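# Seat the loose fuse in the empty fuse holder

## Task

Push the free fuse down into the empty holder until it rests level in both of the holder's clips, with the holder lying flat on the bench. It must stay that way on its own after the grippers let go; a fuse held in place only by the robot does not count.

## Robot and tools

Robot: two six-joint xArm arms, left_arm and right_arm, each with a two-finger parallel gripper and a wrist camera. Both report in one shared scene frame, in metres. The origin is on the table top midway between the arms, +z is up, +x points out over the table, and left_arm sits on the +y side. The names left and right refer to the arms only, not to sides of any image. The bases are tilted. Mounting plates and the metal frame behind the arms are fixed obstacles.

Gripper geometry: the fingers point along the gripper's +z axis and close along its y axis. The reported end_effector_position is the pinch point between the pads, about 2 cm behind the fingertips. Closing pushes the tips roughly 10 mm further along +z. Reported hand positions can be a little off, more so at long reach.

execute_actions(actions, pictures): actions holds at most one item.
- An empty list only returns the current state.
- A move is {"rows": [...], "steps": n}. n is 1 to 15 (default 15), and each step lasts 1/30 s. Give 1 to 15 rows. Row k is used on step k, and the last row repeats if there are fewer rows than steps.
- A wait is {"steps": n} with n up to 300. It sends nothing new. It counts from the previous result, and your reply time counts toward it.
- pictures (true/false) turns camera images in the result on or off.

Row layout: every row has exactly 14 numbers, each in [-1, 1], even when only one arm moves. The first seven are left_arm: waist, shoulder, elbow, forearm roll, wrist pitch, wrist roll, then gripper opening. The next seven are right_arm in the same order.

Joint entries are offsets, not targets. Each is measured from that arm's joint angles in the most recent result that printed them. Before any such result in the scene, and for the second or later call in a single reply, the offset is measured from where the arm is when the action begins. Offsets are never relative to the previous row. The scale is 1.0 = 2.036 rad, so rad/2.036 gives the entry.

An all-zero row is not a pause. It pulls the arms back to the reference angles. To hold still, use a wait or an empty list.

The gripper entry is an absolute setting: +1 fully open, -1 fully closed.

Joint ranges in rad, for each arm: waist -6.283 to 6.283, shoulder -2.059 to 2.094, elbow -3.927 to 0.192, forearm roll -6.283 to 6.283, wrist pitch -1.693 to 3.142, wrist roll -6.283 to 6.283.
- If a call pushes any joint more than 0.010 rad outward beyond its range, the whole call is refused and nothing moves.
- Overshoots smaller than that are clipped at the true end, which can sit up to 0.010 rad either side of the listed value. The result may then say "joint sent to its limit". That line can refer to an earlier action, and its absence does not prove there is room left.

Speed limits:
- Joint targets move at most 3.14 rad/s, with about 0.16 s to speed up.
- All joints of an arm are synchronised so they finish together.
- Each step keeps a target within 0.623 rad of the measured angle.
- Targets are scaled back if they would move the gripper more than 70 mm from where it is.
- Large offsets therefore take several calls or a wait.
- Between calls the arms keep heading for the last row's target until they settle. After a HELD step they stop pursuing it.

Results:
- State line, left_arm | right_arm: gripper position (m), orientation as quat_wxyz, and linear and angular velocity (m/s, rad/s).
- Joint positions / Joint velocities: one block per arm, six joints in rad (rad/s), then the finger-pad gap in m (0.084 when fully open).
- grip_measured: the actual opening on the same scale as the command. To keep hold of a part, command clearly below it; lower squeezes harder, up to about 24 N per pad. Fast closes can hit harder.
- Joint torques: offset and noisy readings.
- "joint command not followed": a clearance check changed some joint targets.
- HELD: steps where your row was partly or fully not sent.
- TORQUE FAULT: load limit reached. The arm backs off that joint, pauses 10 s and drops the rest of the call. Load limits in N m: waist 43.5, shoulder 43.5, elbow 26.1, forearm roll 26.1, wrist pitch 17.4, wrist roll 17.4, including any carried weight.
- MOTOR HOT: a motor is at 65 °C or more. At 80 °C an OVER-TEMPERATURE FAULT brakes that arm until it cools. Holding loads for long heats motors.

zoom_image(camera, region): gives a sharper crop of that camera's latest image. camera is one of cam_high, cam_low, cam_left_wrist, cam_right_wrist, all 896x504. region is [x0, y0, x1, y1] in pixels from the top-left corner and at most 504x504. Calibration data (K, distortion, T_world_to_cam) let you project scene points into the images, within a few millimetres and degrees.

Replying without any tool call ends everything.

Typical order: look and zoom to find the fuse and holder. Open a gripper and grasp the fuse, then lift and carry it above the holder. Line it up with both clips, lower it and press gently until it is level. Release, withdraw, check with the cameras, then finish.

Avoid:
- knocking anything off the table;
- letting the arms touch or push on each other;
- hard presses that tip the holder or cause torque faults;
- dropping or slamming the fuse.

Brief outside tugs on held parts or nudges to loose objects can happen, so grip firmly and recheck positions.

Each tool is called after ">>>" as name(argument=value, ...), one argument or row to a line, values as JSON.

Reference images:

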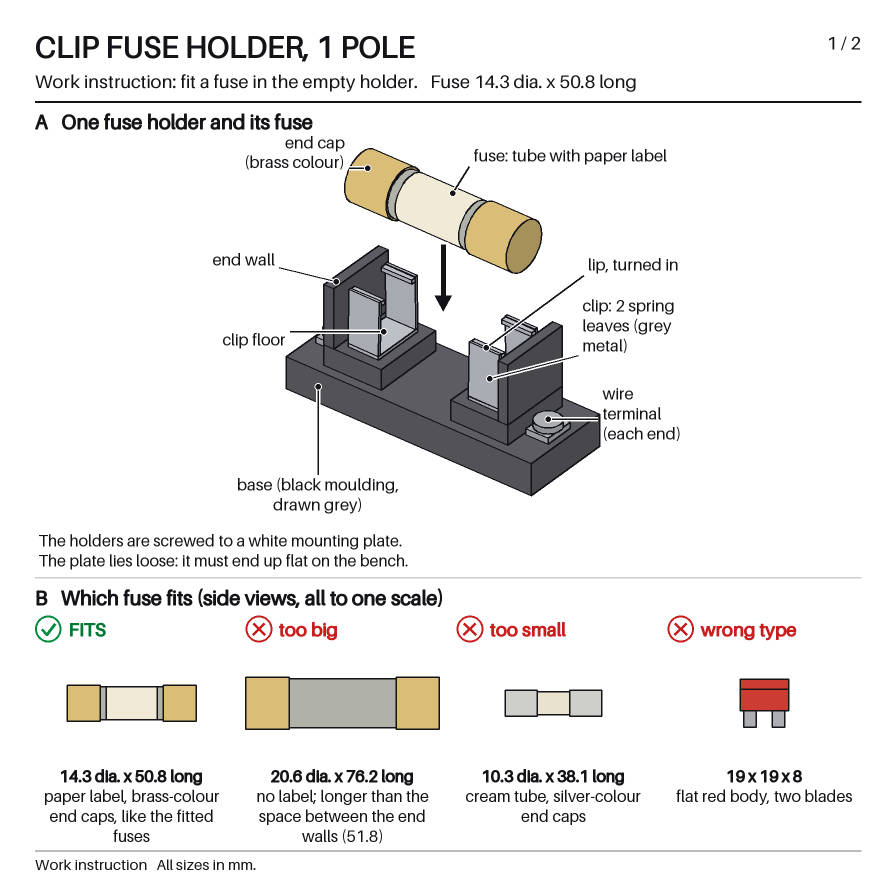

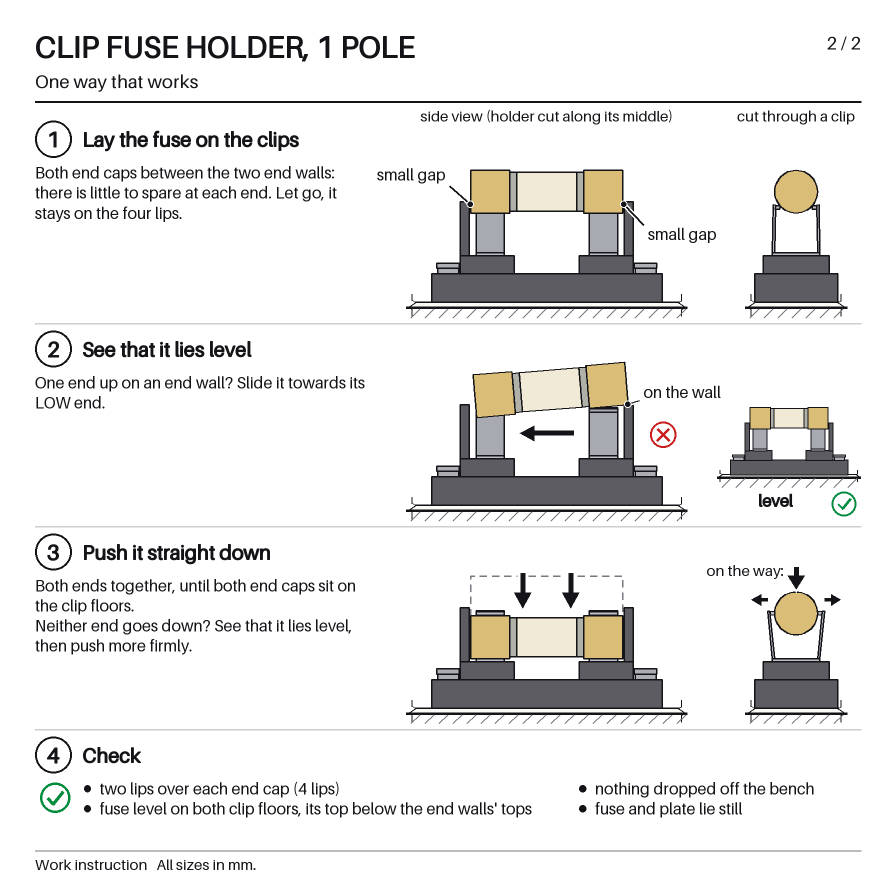

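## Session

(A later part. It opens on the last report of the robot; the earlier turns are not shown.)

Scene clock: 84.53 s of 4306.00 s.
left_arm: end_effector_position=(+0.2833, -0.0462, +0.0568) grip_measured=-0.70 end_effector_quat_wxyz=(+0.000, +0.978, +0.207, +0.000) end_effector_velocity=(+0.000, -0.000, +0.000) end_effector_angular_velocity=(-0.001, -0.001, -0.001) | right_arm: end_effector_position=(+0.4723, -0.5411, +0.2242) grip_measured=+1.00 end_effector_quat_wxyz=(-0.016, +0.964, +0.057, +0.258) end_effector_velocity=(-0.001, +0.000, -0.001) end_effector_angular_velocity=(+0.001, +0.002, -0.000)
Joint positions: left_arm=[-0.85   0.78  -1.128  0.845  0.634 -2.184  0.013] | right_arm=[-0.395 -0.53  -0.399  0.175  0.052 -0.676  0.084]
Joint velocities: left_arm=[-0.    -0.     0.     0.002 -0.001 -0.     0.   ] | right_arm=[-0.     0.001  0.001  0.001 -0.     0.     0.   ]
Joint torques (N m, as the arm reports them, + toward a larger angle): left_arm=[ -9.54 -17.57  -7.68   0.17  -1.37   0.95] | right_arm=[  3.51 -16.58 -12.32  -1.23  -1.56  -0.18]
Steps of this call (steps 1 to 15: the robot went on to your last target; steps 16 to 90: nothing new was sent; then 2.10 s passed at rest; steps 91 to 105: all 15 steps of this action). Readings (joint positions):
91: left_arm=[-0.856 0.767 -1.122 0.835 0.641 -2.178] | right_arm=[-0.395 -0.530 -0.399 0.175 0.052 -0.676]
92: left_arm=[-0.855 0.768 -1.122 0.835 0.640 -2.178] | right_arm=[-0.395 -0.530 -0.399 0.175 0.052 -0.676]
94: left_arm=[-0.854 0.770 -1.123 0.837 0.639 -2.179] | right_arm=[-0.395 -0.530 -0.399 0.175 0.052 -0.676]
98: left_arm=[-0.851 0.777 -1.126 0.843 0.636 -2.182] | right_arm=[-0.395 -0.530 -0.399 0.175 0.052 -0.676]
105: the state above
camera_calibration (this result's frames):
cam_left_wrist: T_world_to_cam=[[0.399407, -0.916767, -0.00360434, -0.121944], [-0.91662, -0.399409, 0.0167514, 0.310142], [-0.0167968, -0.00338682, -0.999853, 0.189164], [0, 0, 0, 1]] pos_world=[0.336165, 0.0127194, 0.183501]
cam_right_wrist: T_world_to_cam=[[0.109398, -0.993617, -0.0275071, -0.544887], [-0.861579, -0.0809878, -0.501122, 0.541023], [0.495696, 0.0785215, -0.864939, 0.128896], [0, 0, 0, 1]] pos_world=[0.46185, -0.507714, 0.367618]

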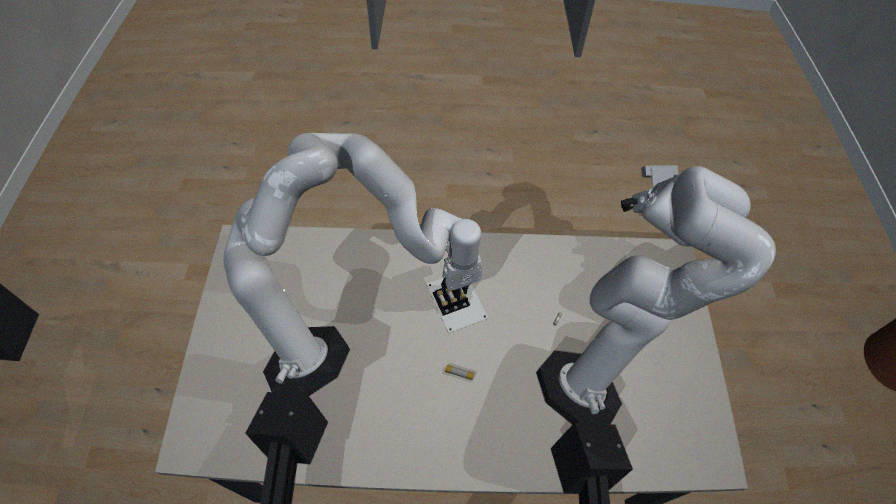

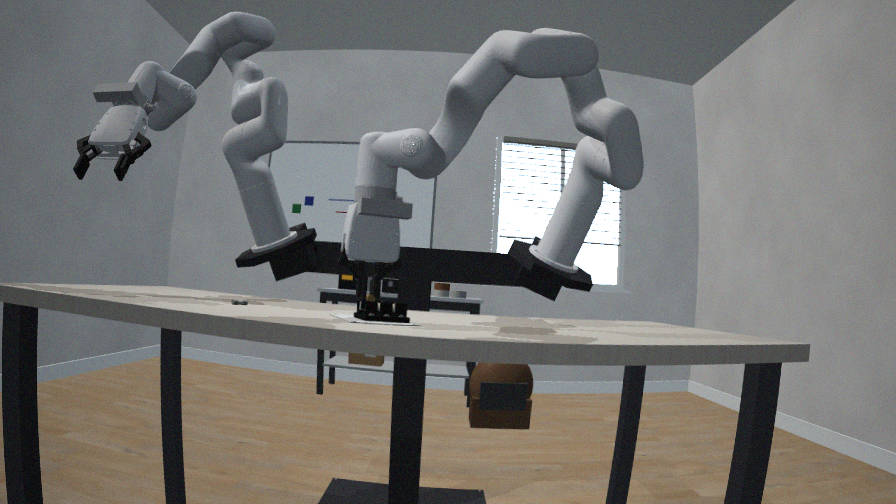

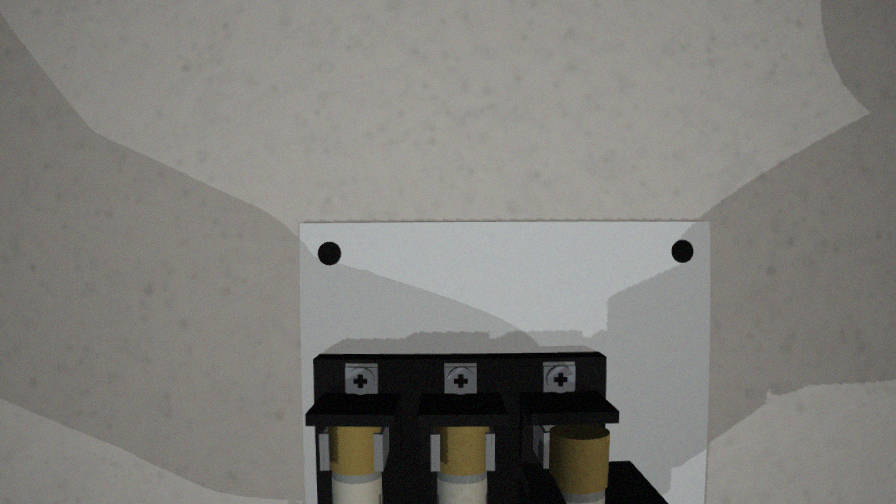

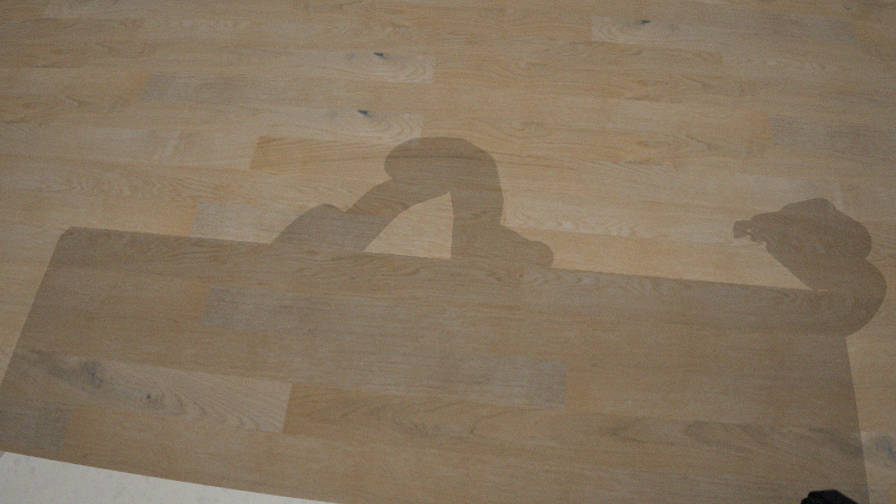

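>>> execute_actions(
  actions=[
    {"rows":[[0.0008,0.0015,-0.0006,0.0014,-0.0009,-0.0009,-0.9,0,0,0,0,0,0,1],[0.0008,0.0015,-0.0006,0.0014,-0.0009,-0.0009,-0.9,0,0,0,0,0,0,1],[0.0008,0.0015,-0.0006,0.0014,-0.0009,-0.0009,-0.9,0,0,0,0,0,0,1],[0.0008,0.0015,-0.0006,0.0014,-0.0009,-0.0009,-0.9,0,0,0,0,0,0,1],[0.0008,0.0015,-0.0006,0.0014,-0.0009,-0.0009,-0.9,0,0,0,0,0,0,1],[0.0008,0.0015,-0.0006,0.0014,-0.0009,-0.0009,-0.8,0,0,0,0,0,0,1],[0.0008,0.0015,-0.0006,0.0014,-0.0009,-0.0009,-0.7,0,0,0,0,0,0,1],[0.0008,0.0015,-0.0006,0.0014,-0.0009,-0.0009,-0.65,0,0,0,0,0,0,1],[0.0008,0.0015,-0.0006,0.0014,-0.0009,-0.0009,-0.6,0,0,0,0,0,0,1],[0.0008,0.0015,-0.0006,0.0014,-0.0009,-0.0009,-0.5,0,0,0,0,0,0,1]]},
  ],
  pictures=false,
)

>>> execute_actions(
  actions=[
    {"rows":[[-0.0106,-0.0214,0.0079,-0.0196,0.0121,0.0121,-0.5,0,0,0,0,0,0,1],[-0.0106,-0.0214,0.0079,-0.0196,0.0121,0.0121,-0.5,0,0,0,0,0,0,1],[-0.0106,-0.0214,0.0079,-0.0196,0.0121,0.0121,-0.5,0,0,0,0,0,0,1],[-0.0106,-0.0214,0.0079,-0.0196,0.0121,0.0121,-0.5,0,0,0,0,0,0,1],[-0.0106,-0.0214,0.0079,-0.0196,0.0121,0.0121,-0.5,0,0,0,0,0,0,1],[-0.0106,-0.0214,0.0079,-0.0196,0.0121,0.0121,-0.5,0,0,0,0,0,0,1],[-0.0106,-0.0214,0.0079,-0.0196,0.0121,0.0121,-0.5,0,0,0,0,0,0,1],[-0.0106,-0.0214,0.0079,-0.0196,0.0121,0.0121,-0.5,0,0,0,0,0,0,1],[-0.0106,-0.0214,0.0079,-0.0196,0.0121,0.0121,-0.5,0,0,0,0,0,0,1],[-0.0106,-0.0214,0.0079,-0.0196,0.0121,0.0121,-0.5,0,0,0,0,0,0,1],[-0.0106,-0.0214,0.0079,-0.0196,0.0121,0.7836,-1,0,0,0,0,0,0,1]]},
  ],
  pictures=false,
)

>>> execute_actions(
  actions=[
    {"steps":25},
  ],
)

>>> zoom_image(
  camera="cam_low",
  region=[330, 270, 430, 335],
)

Scene clock: 96.03 s of 4306.00 s.
left_arm: end_effector_position=(+0.2832, -0.0461, +0.0555) grip_measured=-0.53 end_effector_quat_wxyz=(+0.000, +0.978, +0.207, +0.000) end_effector_velocity=(+0.000, -0.000, +0.000) end_effector_angular_velocity=(-0.001, +0.000, +0.002) | right_arm: end_effector_position=(+0.4723, -0.5411, +0.2242) grip_measured=+1.00 end_effector_quat_wxyz=(-0.016, +0.964, +0.057, +0.258) end_effector_velocity=(+0.000, +0.000, +0.000) end_effector_angular_velocity=(-0.000, -0.001, +0.001)
Joint positions: left_arm=[-0.848  0.783 -1.129  0.848  0.633 -2.186  0.021] | right_arm=[-0.395 -0.53  -0.399  0.175  0.052 -0.676  0.084]
Joint velocities: left_arm=[ 0.     0.    -0.001 -0.001 -0.001 -0.001  0.009] | right_arm=[ 0. -0. -0. -0. -0. -0. -0.]
Joint torques (N m, as the arm reports them, + toward a larger angle): left_arm=[ -9.79 -17.3   -7.57   0.09  -1.44   0.91] | right_arm=[  3.09 -15.77 -11.79  -1.36  -1.4   -0.09]
Steps of this call (steps 1 to 15: the robot went on to your last target; steps 16 to 90: nothing new was sent; then 8.00 s passed at rest; steps 91 to 105: all 15 steps of this action). Readings (joint positions):
91: left_arm=[-0.850 0.780 -1.128 0.845 0.634 -2.184] | right_arm=[-0.395 -0.530 -0.399 0.175 0.052 -0.676]
92: left_arm=[-0.850 0.781 -1.128 0.845 0.634 -2.184] | right_arm=[-0.395 -0.530 -0.399 0.175 0.052 -0.676]
94: left_arm=[-0.849 0.782 -1.129 0.847 0.633 -2.185] | right_arm=[-0.395 -0.530 -0.399 0.175 0.052 -0.676]
98: left_arm=[-0.848 0.783 -1.129 0.848 0.633 -2.185] | right_arm=[-0.395 -0.530 -0.399 0.175 0.052 -0.676]
105: the state above

Scene clock: 96.53 s of 4306.00 s.
left_arm: end_effector_position=(+0.2832, -0.0459, +0.0730) grip_measured=-0.96 end_effector_quat_wxyz=(-0.000, +0.988, +0.151, +0.000) end_effector_velocity=(+0.002, -0.001, +0.002) end_effector_angular_velocity=(-0.003, -0.001, -1.944) | right_arm: end_effector_position=(+0.4723, -0.5411, +0.2242) grip_measured=+1.00 end_effector_quat_wxyz=(-0.016, +0.964, +0.057, +0.258) end_effector_velocity=(-0.000, -0.001, -0.000) end_effector_angular_velocity=(-0.000, +0.001, -0.002)
Joint positions: left_arm=[-0.869  0.74  -1.113  0.808  0.657 -2.048  0.002] | right_arm=[-0.395 -0.53  -0.399  0.175  0.052 -0.676  0.084]
Joint velocities: left_arm=[-0.001 -0.003 -0.002 -0.002  0.001  1.948 -0.041] | right_arm=[-0.002 -0.     0.001  0.    -0.     0.    -0.   ]
Joint torques (N m, as the arm reports them, + toward a larger angle): left_arm=[ -9.89 -17.4   -8.01   0.3   -1.39   1.96] | right_arm=[  3.69 -15.38 -11.9   -0.85  -1.8   -0.11]
Steps of this call (steps 1 to 15: all 15 steps of this action). Readings (joint positions):
1: left_arm=[-0.848 0.783 -1.129 0.848 0.633 -2.185] | right_arm=[-0.395 -0.530 -0.399 0.175 0.052 -0.676]
2: left_arm=[-0.849 0.781 -1.128 0.845 0.635 -2.184] | right_arm=[-0.395 -0.530 -0.399 0.175 0.052 -0.676]
4: left_arm=[-0.858 0.764 -1.119 0.828 0.645 -2.173] | right_arm=[-0.395 -0.530 -0.399 0.175 0.052 -0.676]
8: left_arm=[-0.869 0.741 -1.116 0.811 0.655 -2.163] | right_arm=[-0.395 -0.530 -0.399 0.175 0.052 -0.676]
15: the state above

Scene clock: 97.37 s of 4306.00 s.
left_arm: end_effector_position=(+0.2834, -0.0462, +0.0735) grip_measured=-1.00 end_effector_quat_wxyz=(+0.000, +0.839, -0.545, +0.000) end_effector_velocity=(-0.000, -0.000, +0.000) end_effector_angular_velocity=(-0.001, -0.000, -0.014) | right_arm: end_effector_position=(+0.4723, -0.5411, +0.2242) grip_measured=+1.00 end_effector_quat_wxyz=(-0.016, +0.964, +0.057, +0.258) end_effector_velocity=(-0.000, -0.000, -0.000) end_effector_angular_velocity=(-0.001, +0.000, -0.000)
Joint positions: left_arm=[-0.87   0.74  -1.113  0.808  0.657 -0.592  0.   ] | right_arm=[-0.395 -0.53  -0.399  0.175  0.052 -0.676  0.084]
Joint velocities: left_arm=[-0.001 -0.     0.     0.001 -0.001  0.013  0.   ] | right_arm=[-0.001 -0.001  0.001 -0.     0.    -0.    -0.   ]
Joint torques (N m, as the arm reports them, + toward a larger angle): left_arm=[ -9.79 -17.31  -8.11   0.12  -1.48   0.93] | right_arm=[  3.9  -16.1  -12.22  -1.15  -1.82  -0.07]
Steps of this call (steps 1 to 25: the robot went on to your last target). Readings (joint positions):
1: left_arm=[-0.869 0.740 -1.113 0.808 0.657 -1.972] | right_arm=[-0.395 -0.530 -0.399 0.175 0.052 -0.676]
2: left_arm=[-0.870 0.740 -1.113 0.808 0.657 -1.882] | right_arm=[-0.395 -0.530 -0.399 0.175 0.052 -0.676]
4: left_arm=[-0.870 0.740 -1.113 0.808 0.657 -1.688] | right_arm=[-0.395 -0.530 -0.399 0.175 0.052 -0.676]
8: left_arm=[-0.870 0.740 -1.113 0.808 0.657 -1.317] | right_arm=[-0.395 -0.530 -0.399 0.175 0.052 -0.676]
25: the state above
camera_calibration (this result's frames):
cam_left_wrist: T_world_to_cam=[[-0.916037, -0.401064, -0.00475087, 0.274763], [-0.401087, 0.915897, 0.0162066, 0.224647], [-0.0021486, 0.0167514, -0.999857, 0.202599], [0, 0, 0, 1]] pos_world=[0.342231, -0.0989493, 0.200235]
cam_right_wrist: T_world_to_cam=[[0.109398, -0.993617, -0.027507, -0.544887], [-0.861579, -0.0809879, -0.501122, 0.541023], [0.495696, 0.0785214, -0.864939, 0.128896], [0, 0, 0, 1]] pos_world=[0.46185, -0.507714, 0.367618]

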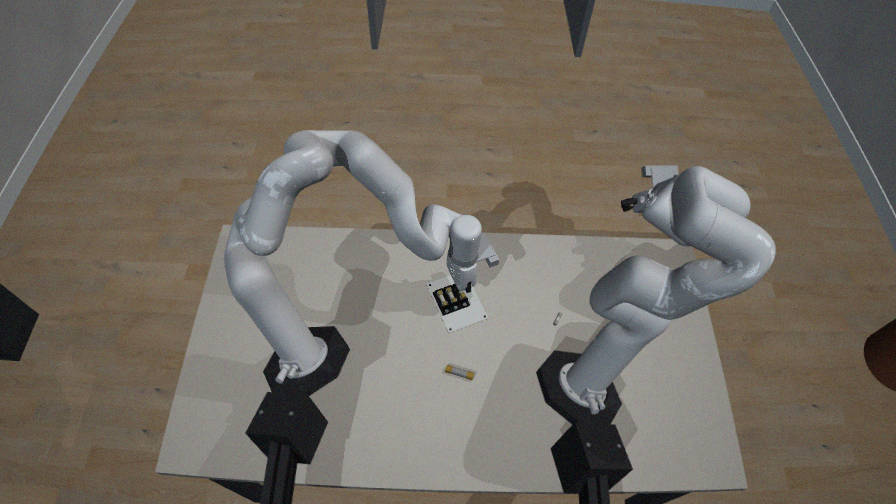

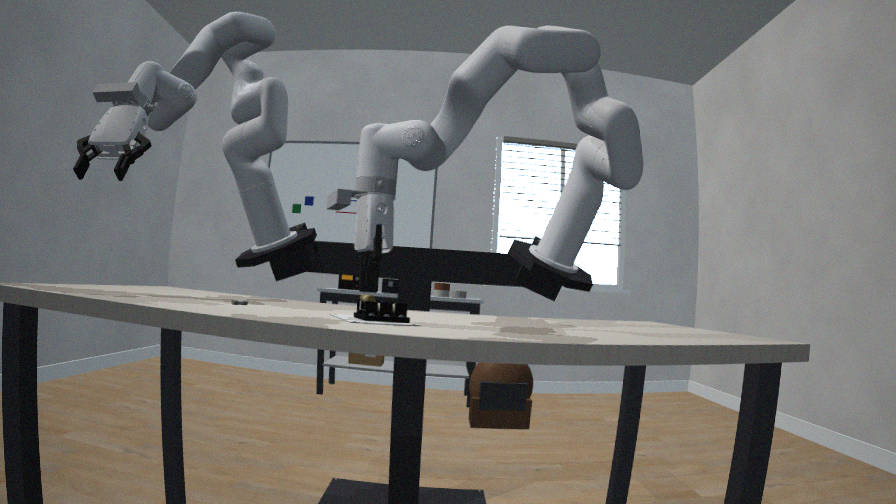

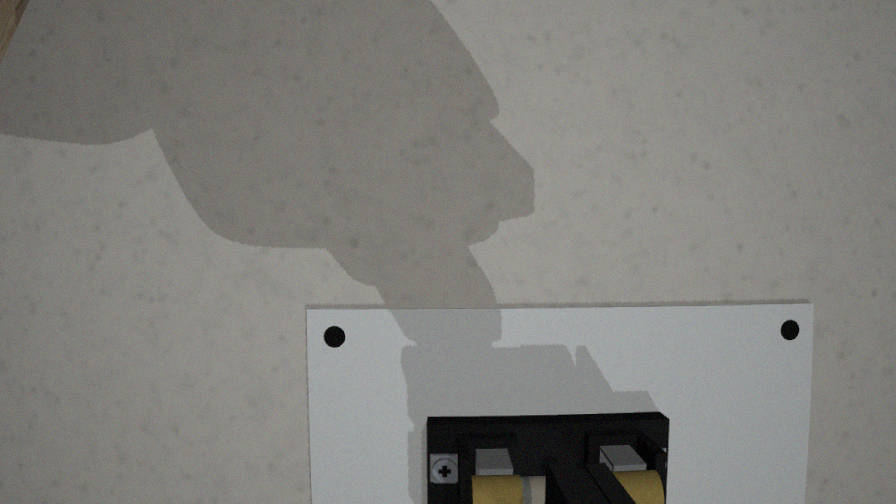

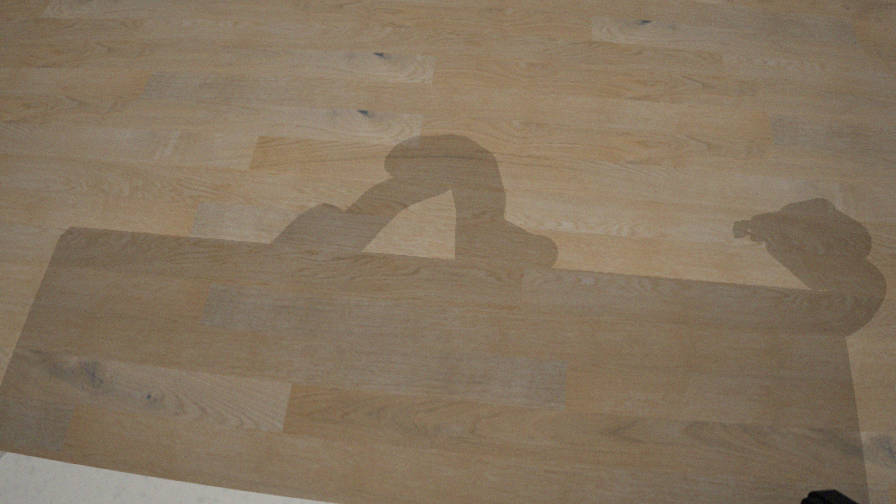

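Region (330, 270, 430, 335) of cam_low's 896x504 image, scaled by 5.040, with more detail than that image has; it fills the top 328 rows of this view, and the rest is white.

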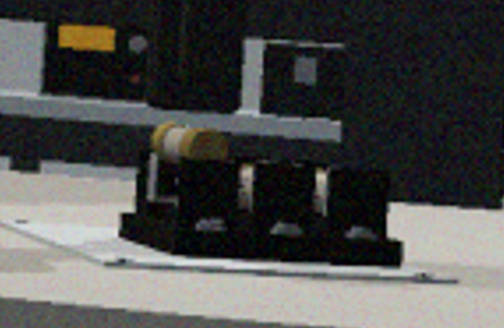

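>>> execute_actions(
  actions=[
    {"rows":[[0.0012,0.0024,-0.0009,0.0022,-0.0013,-0.0013,-1,0,0,0,0,0,0,1],[0.0024,0.0048,-0.0018,0.0044,-0.0027,-0.0027,-1,0,0,0,0,0,0,1],[0.0035,0.0071,-0.0026,0.0065,-0.004,-0.004,-1,0,0,0,0,0,0,1],[0.0041,0.0083,-0.0031,0.0076,-0.0047,-0.0047,-1,0,0,0,0,0,0,1],[0.0047,0.0095,-0.0035,0.0087,-0.0054,-0.0054,-1,0,0,0,0,0,0,1],[0.0053,0.0107,-0.004,0.0098,-0.006,-0.006,-1,0,0,0,0,0,0,1],[0.0059,0.0119,-0.0044,0.0109,-0.0067,-0.0067,-1,0,0,0,0,0,0,1],[0.0065,0.0131,-0.0048,0.012,-0.0074,-0.0074,-1,0,0,0,0,0,0,1],[0.0071,0.0143,-0.0053,0.0131,-0.008,-0.008,-1,0,0,0,0,0,0,1],[0.0077,0.0155,-0.0057,0.0142,-0.0087,-0.0087,-1,0,0,0,0,0,0,1],[0.0083,0.0167,-0.0062,0.0153,-0.0094,-0.0094,-1,0,0,0,0,0,0,1]]},
  ],
  pictures=false,
)

>>> execute_actions(
  actions=[
    {"steps":8},
  ],
)

>>> zoom_image(
  camera="cam_low",
  region=[330, 270, 430, 335],
)

Scene clock: 106.30 s of 4306.00 s.
left_arm: end_effector_position=(+0.2848, -0.0485, +0.0635) grip_measured=-1.00 end_effector_quat_wxyz=(+0.002, +0.839, -0.545, +0.003) end_effector_velocity=(+0.003, -0.006, -0.013) end_effector_angular_velocity=(-0.016, +0.000, +0.001) | right_arm: end_effector_position=(+0.4723, -0.5411, +0.2242) grip_measured=+1.00 end_effector_quat_wxyz=(-0.016, +0.964, +0.057, +0.258) end_effector_velocity=(-0.000, -0.000, +0.000) end_effector_angular_velocity=(-0.000, -0.000, -0.002)
Joint positions: left_arm=[-0.857  0.767 -1.126  0.836  0.639 -0.609  0.   ] | right_arm=[-0.395 -0.53  -0.399  0.175  0.052 -0.676  0.084]
Joint velocities: left_arm=[ 0.019  0.039 -0.025  0.03  -0.03  -0.014  0.   ] | right_arm=[-0.001 -0.    -0.    -0.    -0.     0.001  0.   ]
Joint torques (N m, as the arm reports them, + toward a larger angle): left_arm=[-3.71 -9.01 -5.72  1.45 -0.99  0.92] | right_arm=[  4.41 -15.95 -11.78  -1.15  -1.65  -0.06]
Steps of this call (steps 1 to 30: the robot went on to your last target; steps 31 to 90: nothing new was sent; then 5.43 s passed at rest; steps 91 to 105: all 15 steps of this action). Readings (joint positions):
91: left_arm=[-0.870 0.740 -1.113 0.808 0.657 -0.590] | right_arm=[-0.395 -0.530 -0.399 0.175 0.052 -0.676]
92: left_arm=[-0.870 0.740 -1.113 0.808 0.657 -0.591] | right_arm=[-0.395 -0.530 -0.399 0.175 0.052 -0.676]
94: left_arm=[-0.868 0.744 -1.115 0.812 0.654 -0.594] | right_arm=[-0.395 -0.530 -0.399 0.175 0.052 -0.676]
98: left_arm=[-0.862 0.756 -1.119 0.823 0.648 -0.601] | right_arm=[-0.395 -0.530 -0.399 0.175 0.052 -0.676]
105: the state above

Scene clock: 106.57 s of 4306.00 s.
left_arm: end_effector_position=(+0.2850, -0.0487, +0.0617) grip_measured=-1.00 end_effector_quat_wxyz=(+0.002, +0.839, -0.544, +0.003) end_effector_velocity=(-0.001, +0.002, -0.001) end_effector_angular_velocity=(+0.006, +0.001, -0.001) | right_arm: end_effector_position=(+0.4723, -0.5411, +0.2242) grip_measured=+1.00 end_effector_quat_wxyz=(-0.016, +0.964, +0.057, +0.258) end_effector_velocity=(-0.000, -0.000, +0.000) end_effector_angular_velocity=(-0.001, -0.000, -0.001)
Joint positions: left_arm=[-0.854  0.771 -1.129  0.839  0.636 -0.611  0.   ] | right_arm=[-0.395 -0.53  -0.399  0.175  0.052 -0.676  0.084]
Joint velocities: left_arm=[ 0.     0.001  0.003  0.001  0.003 -0.001  0.   ] | right_arm=[-0.001 -0.002  0.001  0.     0.    -0.     0.   ]
Joint torques (N m, as the arm reports them, + toward a larger angle): left_arm=[-2.99 -7.33 -2.23  0.95  0.95  0.96] | right_arm=[  3.81 -16.27 -11.81  -1.13  -1.98   0.11]
Steps of this call (steps 1 to 8: the robot went on to your last target). Readings (joint positions):
1: left_arm=[-0.856 0.768 -1.127 0.837 0.638 -0.610] | right_arm=[-0.395 -0.530 -0.399 0.175 0.052 -0.676]
2: left_arm=[-0.856 0.769 -1.128 0.838 0.637 -0.610] | right_arm=[-0.395 -0.530 -0.399 0.175 0.052 -0.676]
4: left_arm=[-0.855 0.770 -1.129 0.839 0.636 -0.611] | right_arm=[-0.395 -0.530 -0.399 0.175 0.052 -0.676]
8: the state above
camera_calibration (this result's frames):
cam_left_wrist: T_world_to_cam=[[-0.915559, -0.402162, -0.00422307, 0.274893], [-0.402184, 0.915519, 0.00855903, 0.228584], [0.000424183, 0.00953474, -0.999954, 0.189842], [0, 0, 0, 1]] pos_world=[0.343533, -0.100531, 0.189037]
cam_right_wrist: T_world_to_cam=[[0.109399, -0.993617, -0.0275069, -0.544887], [-0.861579, -0.0809881, -0.501122, 0.541023], [0.495696, 0.0785214, -0.864939, 0.128896], [0, 0, 0, 1]] pos_world=[0.46185, -0.507714, 0.367618]

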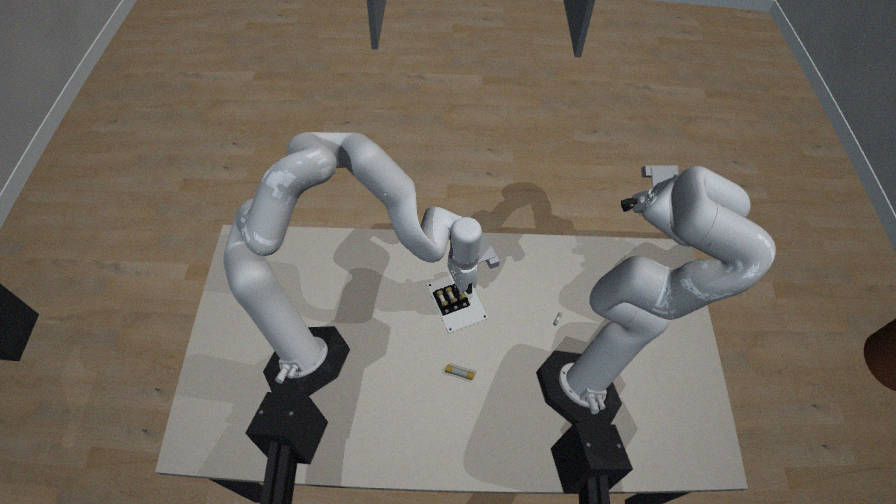

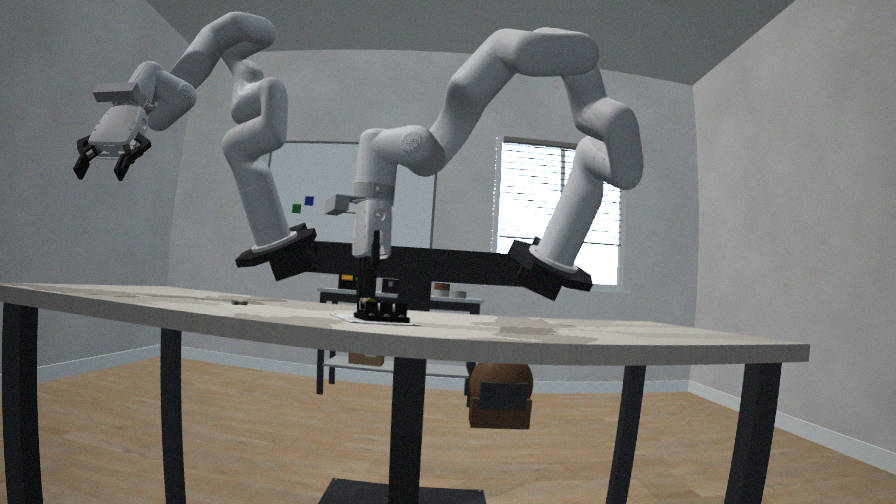

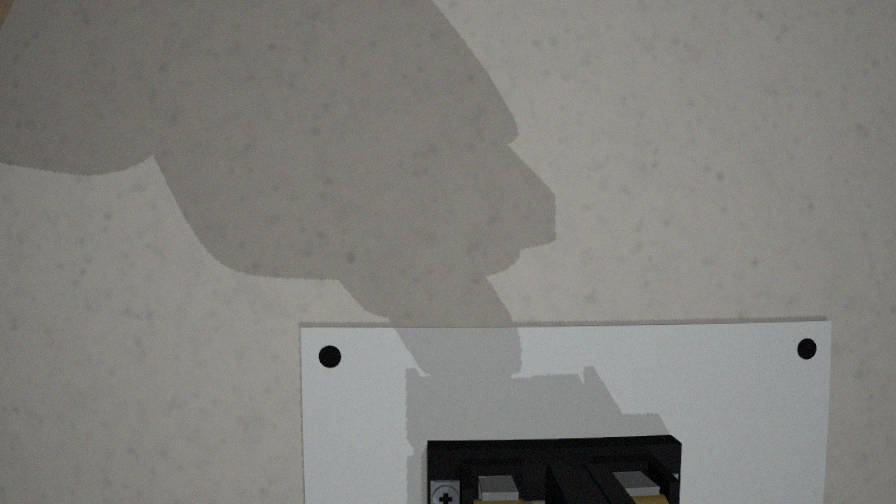

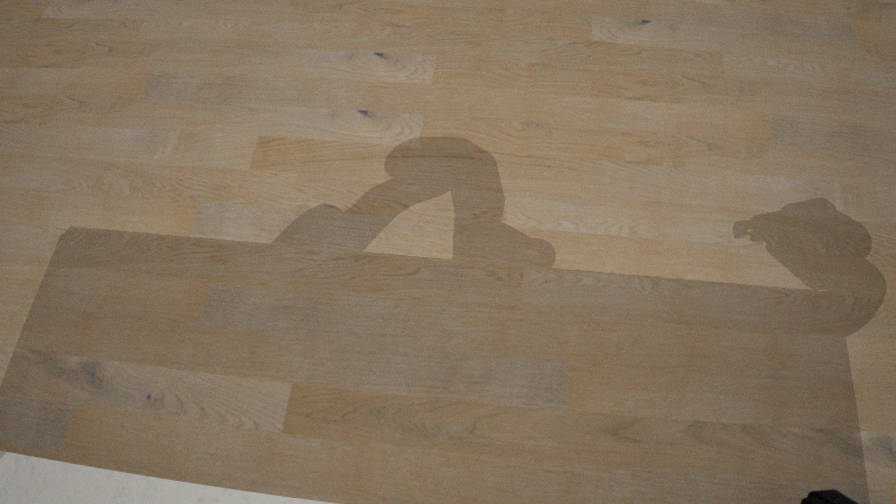

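Region (330, 270, 430, 335) of cam_low's 896x504 image, scaled by 5.040, with more detail than that image has; it fills the top 328 rows of this view, and the rest is white.

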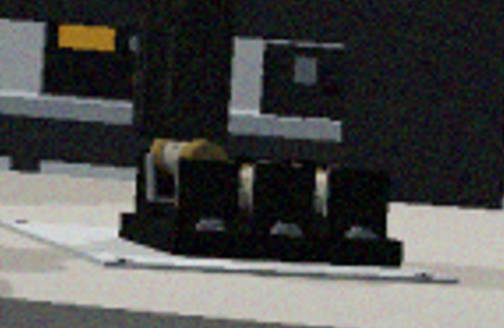

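>>> execute_actions(
  actions=[
    {"rows":[[0.001,0.0027,0.0013,0.0011,0.0003,-0.0007,-1,0,0,0,0,0,0,1],[0.0016,0.0039,0.0008,0.0022,-0.0003,-0.0013,-1,0,0,0,0,0,0,1],[0.0022,0.0051,0.0004,0.0033,-0.001,-0.002,-1,0,0,0,0,0,0,1],[0.0028,0.0063,-0.0001,0.0044,-0.0017,-0.0027,-1,0,0,0,0,0,0,1],[0.0034,0.0075,-0.0005,0.0055,-0.0024,-0.0034,-1,0,0,0,0,0,0,1],[0.0039,0.0086,-0.0009,0.0065,-0.003,-0.004,-1,0,0,0,0,0,0,1],[0.0045,0.0098,-0.0014,0.0076,-0.0037,-0.0047,-1,0,0,0,0,0,0,1],[0.0048,0.0104,-0.0017,0.0082,-0.004,-0.005,-1,0,0,0,0,0,0,1]]},
  ],
  pictures=false,
)

>>> execute_actions(
  actions=[
    {"steps":12},
  ],
)

>>> zoom_image(
  camera="cam_low",
  region=[330, 270, 430, 335],
)

Scene clock: 113.67 s of 4306.00 s.
left_arm: end_effector_position=(+0.2835, -0.0471, +0.0536) grip_measured=-1.00 end_effector_quat_wxyz=(+0.001, +0.838, -0.545, +0.002) end_effector_velocity=(-0.000, -0.000, -0.002) end_effector_angular_velocity=(-0.001, -0.001, -0.002) | right_arm: end_effector_position=(+0.4723, -0.5411, +0.2242) grip_measured=+1.00 end_effector_quat_wxyz=(-0.016, +0.964, +0.057, +0.258) end_effector_velocity=(-0.000, -0.001, -0.000) end_effector_angular_velocity=(-0.001, +0.001, -0.001)
Joint positions: left_arm=[-0.846  0.789 -1.133  0.855  0.628 -0.621  0.   ] | right_arm=[-0.395 -0.53  -0.399  0.175  0.052 -0.676  0.084]
Joint velocities: left_arm=[ 0.002  0.004 -0.001  0.006 -0.003 -0.003  0.   ] | right_arm=[-0.002 -0.     0.     0.     0.    -0.001 -0.   ]
Joint torques (N m, as the arm reports them, + toward a larger angle): left_arm=[ -6.64 -12.56  -7.09   0.91  -1.5    1.03] | right_arm=[  4.11 -16.01 -11.99  -1.46  -1.88   0.19]
Steps of this call (steps 1 to 30: the robot went on to your last target; steps 31 to 90: nothing new was sent; then 3.60 s passed at rest; steps 91 to 105: all 15 steps of this action). Readings (joint positions):
91: left_arm=[-0.853 0.774 -1.126 0.839 0.638 -0.611] | right_arm=[-0.395 -0.530 -0.399 0.175 0.052 -0.676]
92: left_arm=[-0.853 0.774 -1.126 0.839 0.638 -0.611] | right_arm=[-0.395 -0.530 -0.399 0.175 0.052 -0.676]
94: left_arm=[-0.852 0.776 -1.127 0.841 0.637 -0.612] | right_arm=[-0.395 -0.530 -0.399 0.175 0.052 -0.676]
98: left_arm=[-0.848 0.785 -1.129 0.849 0.632 -0.617] | right_arm=[-0.395 -0.530 -0.399 0.175 0.052 -0.676]
105: the state above

Scene clock: 114.07 s of 4306.00 s.
left_arm: end_effector_position=(+0.2834, -0.0470, +0.0531) grip_measured=-1.00 end_effector_quat_wxyz=(+0.001, +0.838, -0.545, +0.001) end_effector_velocity=(+0.000, +0.000, -0.001) end_effector_angular_velocity=(+0.002, +0.001, +0.004) | right_arm: end_effector_position=(+0.4723, -0.5411, +0.2242) grip_measured=+1.00 end_effector_quat_wxyz=(-0.016, +0.964, +0.057, +0.258) end_effector_velocity=(-0.001, +0.001, -0.001) end_effector_angular_velocity=(+0.001, +0.002, +0.002)
Joint positions: left_arm=[-0.845  0.79  -1.133  0.856  0.628 -0.621  0.   ] | right_arm=[-0.395 -0.53  -0.399  0.175  0.052 -0.676  0.084]
Joint velocities: left_arm=[ 0.002  0.002 -0.001 -0.     0.    -0.003  0.   ] | right_arm=[ 0.001  0.     0.002 -0.     0.    -0.    -0.   ]
Joint torques (N m, as the arm reports them, + toward a larger angle): left_arm=[-4.35 -8.88 -6.16  1.28 -1.4   0.95] | right_arm=[  3.87 -15.87 -12.09  -1.33  -1.86  -0.09]
Steps of this call (steps 1 to 12: the robot went on to your last target). Readings (joint positions):
1: left_arm=[-0.846 0.789 -1.133 0.855 0.628 -0.621] | right_arm=[-0.395 -0.530 -0.399 0.175 0.052 -0.676]
2: left_arm=[-0.846 0.790 -1.133 0.855 0.628 -0.621] | right_arm=[-0.395 -0.530 -0.399 0.175 0.052 -0.676]
4: left_arm=[-0.846 0.790 -1.133 0.855 0.628 -0.621] | right_arm=[-0.395 -0.530 -0.399 0.175 0.052 -0.676]
8: left_arm=[-0.845 0.790 -1.133 0.856 0.628 -0.621] | right_arm=[-0.395 -0.530 -0.399 0.175 0.052 -0.676]
12: the state above
camera_calibration (this result's frames):
cam_left_wrist: T_world_to_cam=[[-0.916341, -0.400374, -0.00436383, 0.274435], [-0.400396, 0.916248, 0.0131724, 0.225781], [-0.00127555, 0.0138177, -0.999904, 0.181844], [0, 0, 0, 1]] pos_world=[0.34211, -0.0995072, 0.18005]
cam_right_wrist: T_world_to_cam=[[0.109398, -0.993617, -0.0275069, -0.544887], [-0.861579, -0.0809879, -0.501122, 0.541023], [0.495696, 0.0785213, -0.864939, 0.128896], [0, 0, 0, 1]] pos_world=[0.46185, -0.507714, 0.367618]

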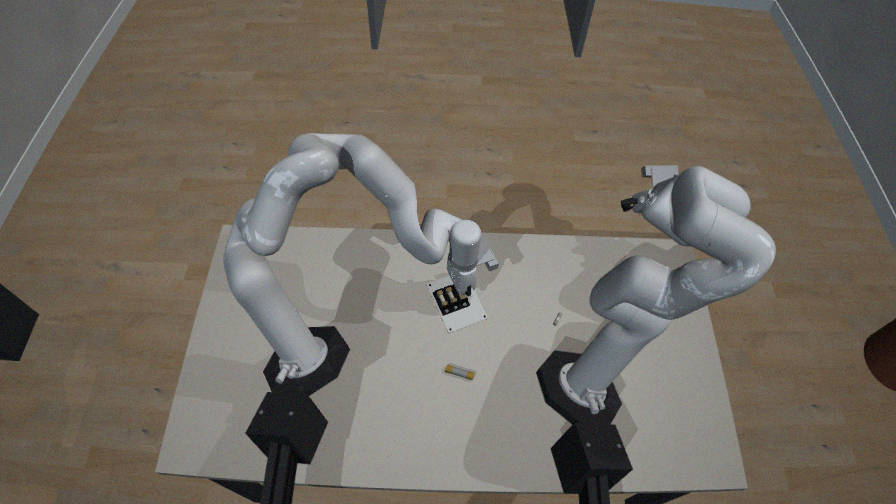

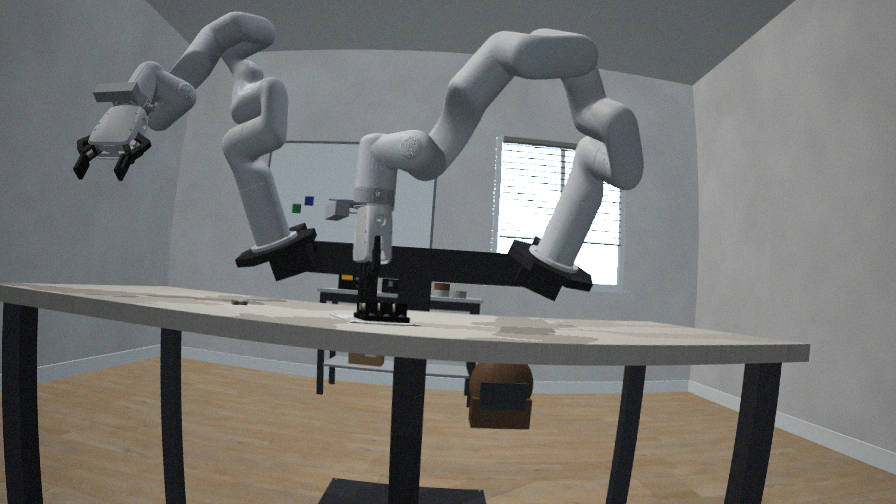

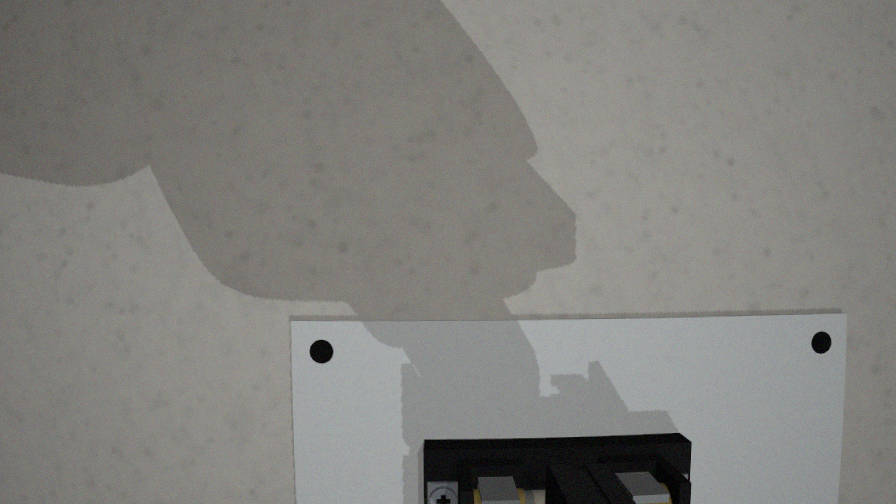

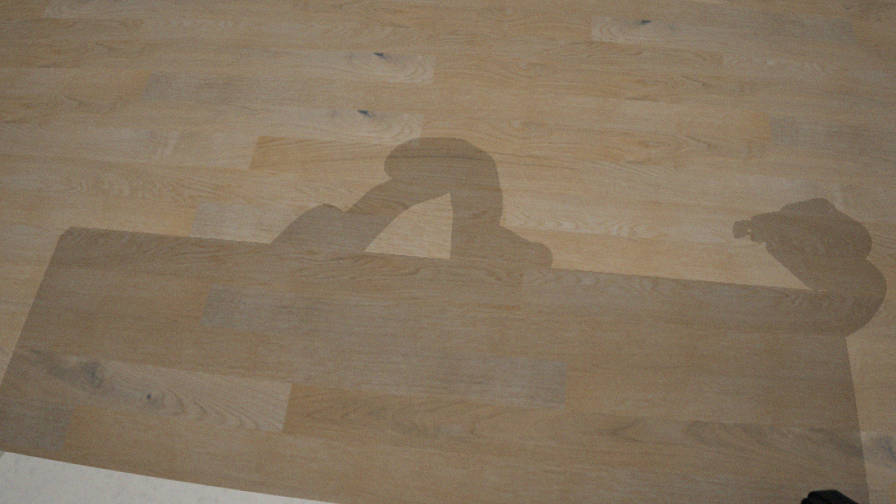

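Region (330, 270, 430, 335) of cam_low's 896x504 image, scaled by 5.040, with more detail than that image has; it fills the top 328 rows of this view, and the rest is white.

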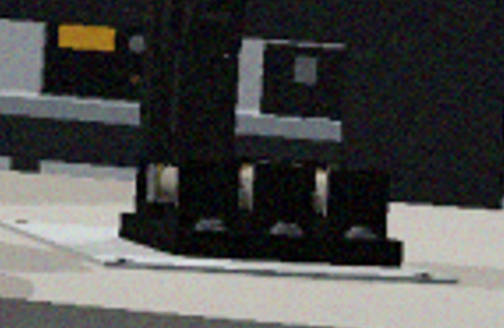

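Bottomed out. Lift.

>>> execute_actions(
  actions=[
    {"rows":[[-0.03,-0.06,0.022,-0.055,0.034,0.034,-1,0,0,0,0,0,0,1]]},
  ],
)

Scene clock: 115.47 s of 4306.00 s.
left_arm: end_effector_position=(+0.2808, -0.0450, +0.1013) grip_measured=-1.00 end_effector_quat_wxyz=(+0.001, +0.838, -0.546, -0.002) end_effector_velocity=(+0.005, -0.008, +0.012) end_effector_angular_velocity=(-0.022, -0.009, +0.003) | right_arm: end_effector_position=(+0.4723, -0.5411, +0.2242) grip_measured=+1.00 end_effector_quat_wxyz=(-0.016, +0.964, +0.057, +0.258) end_effector_velocity=(+0.000, -0.000, +0.000) end_effector_angular_velocity=(-0.001, -0.000, -0.000)
Joint positions: left_arm=[-0.905  0.672 -1.087  0.744  0.697 -0.552  0.   ] | right_arm=[-0.395 -0.53  -0.399  0.175  0.052 -0.676  0.084]
Joint velocities: left_arm=[-0.009 -0.017 -0.008 -0.006  0.     0.005  0.   ] | right_arm=[-0. -0. -0. -0. -0.  0. -0.]
Joint torques (N m, as the arm reports them, + toward a larger angle): left_arm=[ -9.54 -17.22  -8.67   0.14  -1.46   0.84] | right_arm=[  3.73 -16.07 -12.05  -1.37  -1.57  -0.08]
Steps of this call (steps 1 to 15: the robot went on to your last target; steps 16 to 27: nothing new was sent; steps 28 to 42: all 15 steps of this action). Readings (joint positions):
28: left_arm=[-0.845 0.791 -1.133 0.856 0.627 -0.621] | right_arm=[-0.395 -0.530 -0.399 0.175 0.052 -0.676]
29: left_arm=[-0.846 0.789 -1.132 0.852 0.629 -0.618] | right_arm=[-0.395 -0.530 -0.399 0.175 0.052 -0.676]
31: left_arm=[-0.861 0.758 -1.110 0.815 0.656 -0.595] | right_arm=[-0.395 -0.530 -0.399 0.175 0.052 -0.676]
35: left_arm=[-0.899 0.681 -1.094 0.755 0.690 -0.559] | right_arm=[-0.395 -0.530 -0.399 0.175 0.052 -0.676]
42: the state above
camera_calibration (this result's frames):
cam_left_wrist: T_world_to_cam=[[-0.917288, -0.398221, -0.0014819, 0.273126], [-0.398178, 0.917121, 0.0185342, 0.221059], [-0.00602163, 0.0175913, -0.999827, 0.231524], [0, 0, 0, 1]] pos_world=[0.339951, -0.0980461, 0.227791]
cam_right_wrist: T_world_to_cam=[[0.109398, -0.993617, -0.0275068, -0.544887], [-0.861579, -0.080988, -0.501122, 0.541023], [0.495696, 0.0785212, -0.864939, 0.128896], [0, 0, 0, 1]] pos_world=[0.46185, -0.507714, 0.367618]

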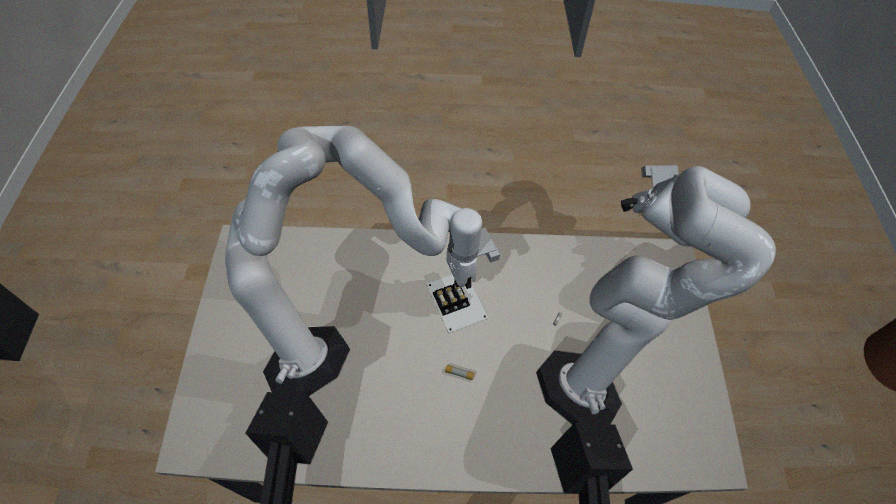

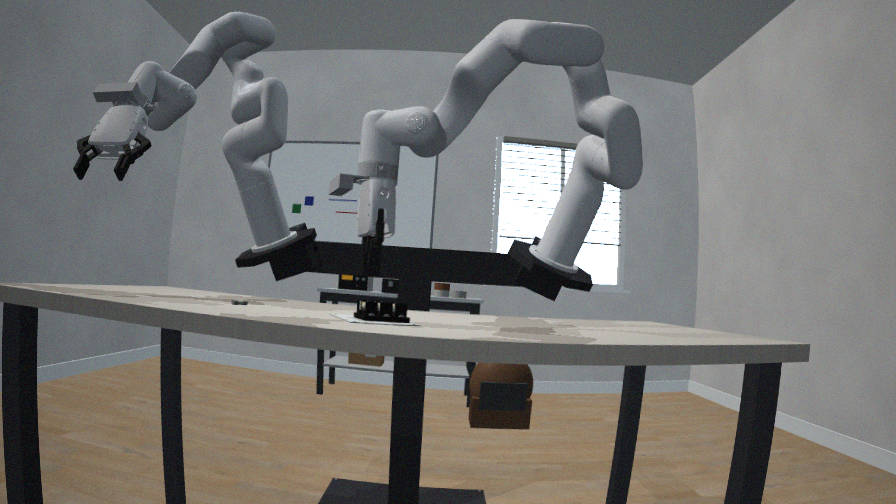

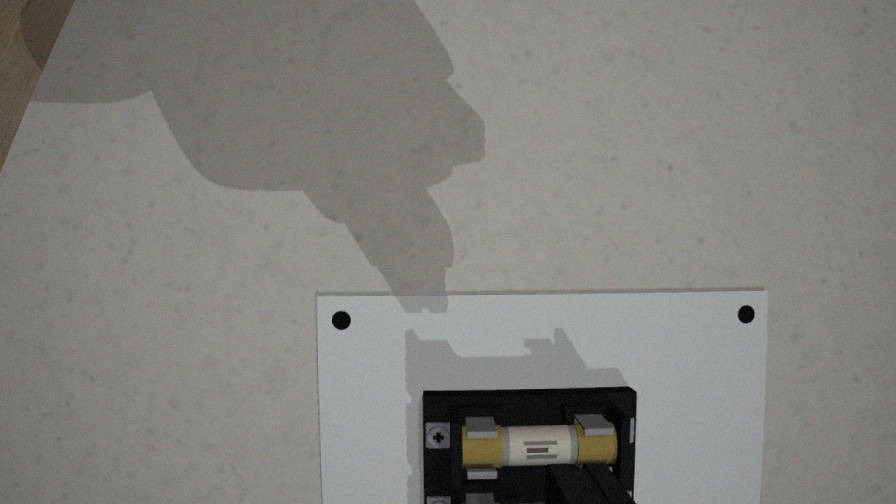

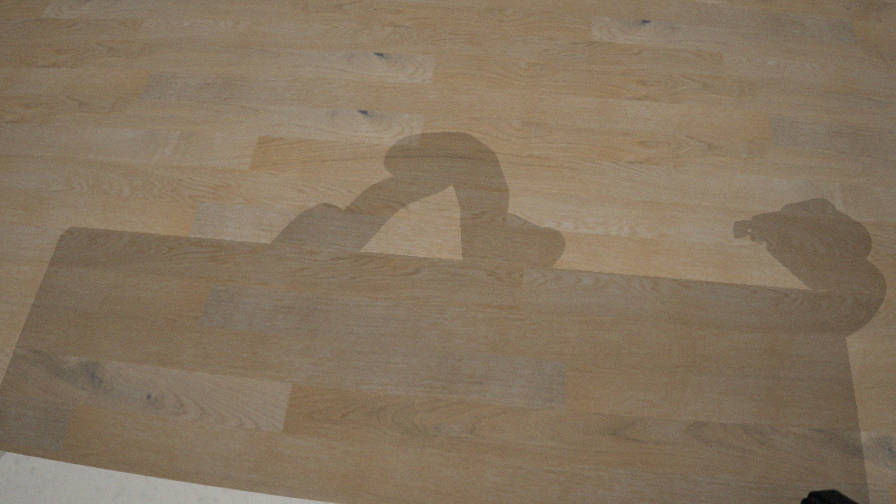

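>>> finished_scene(
  scene=1,
)

The scene is finished: the task was done.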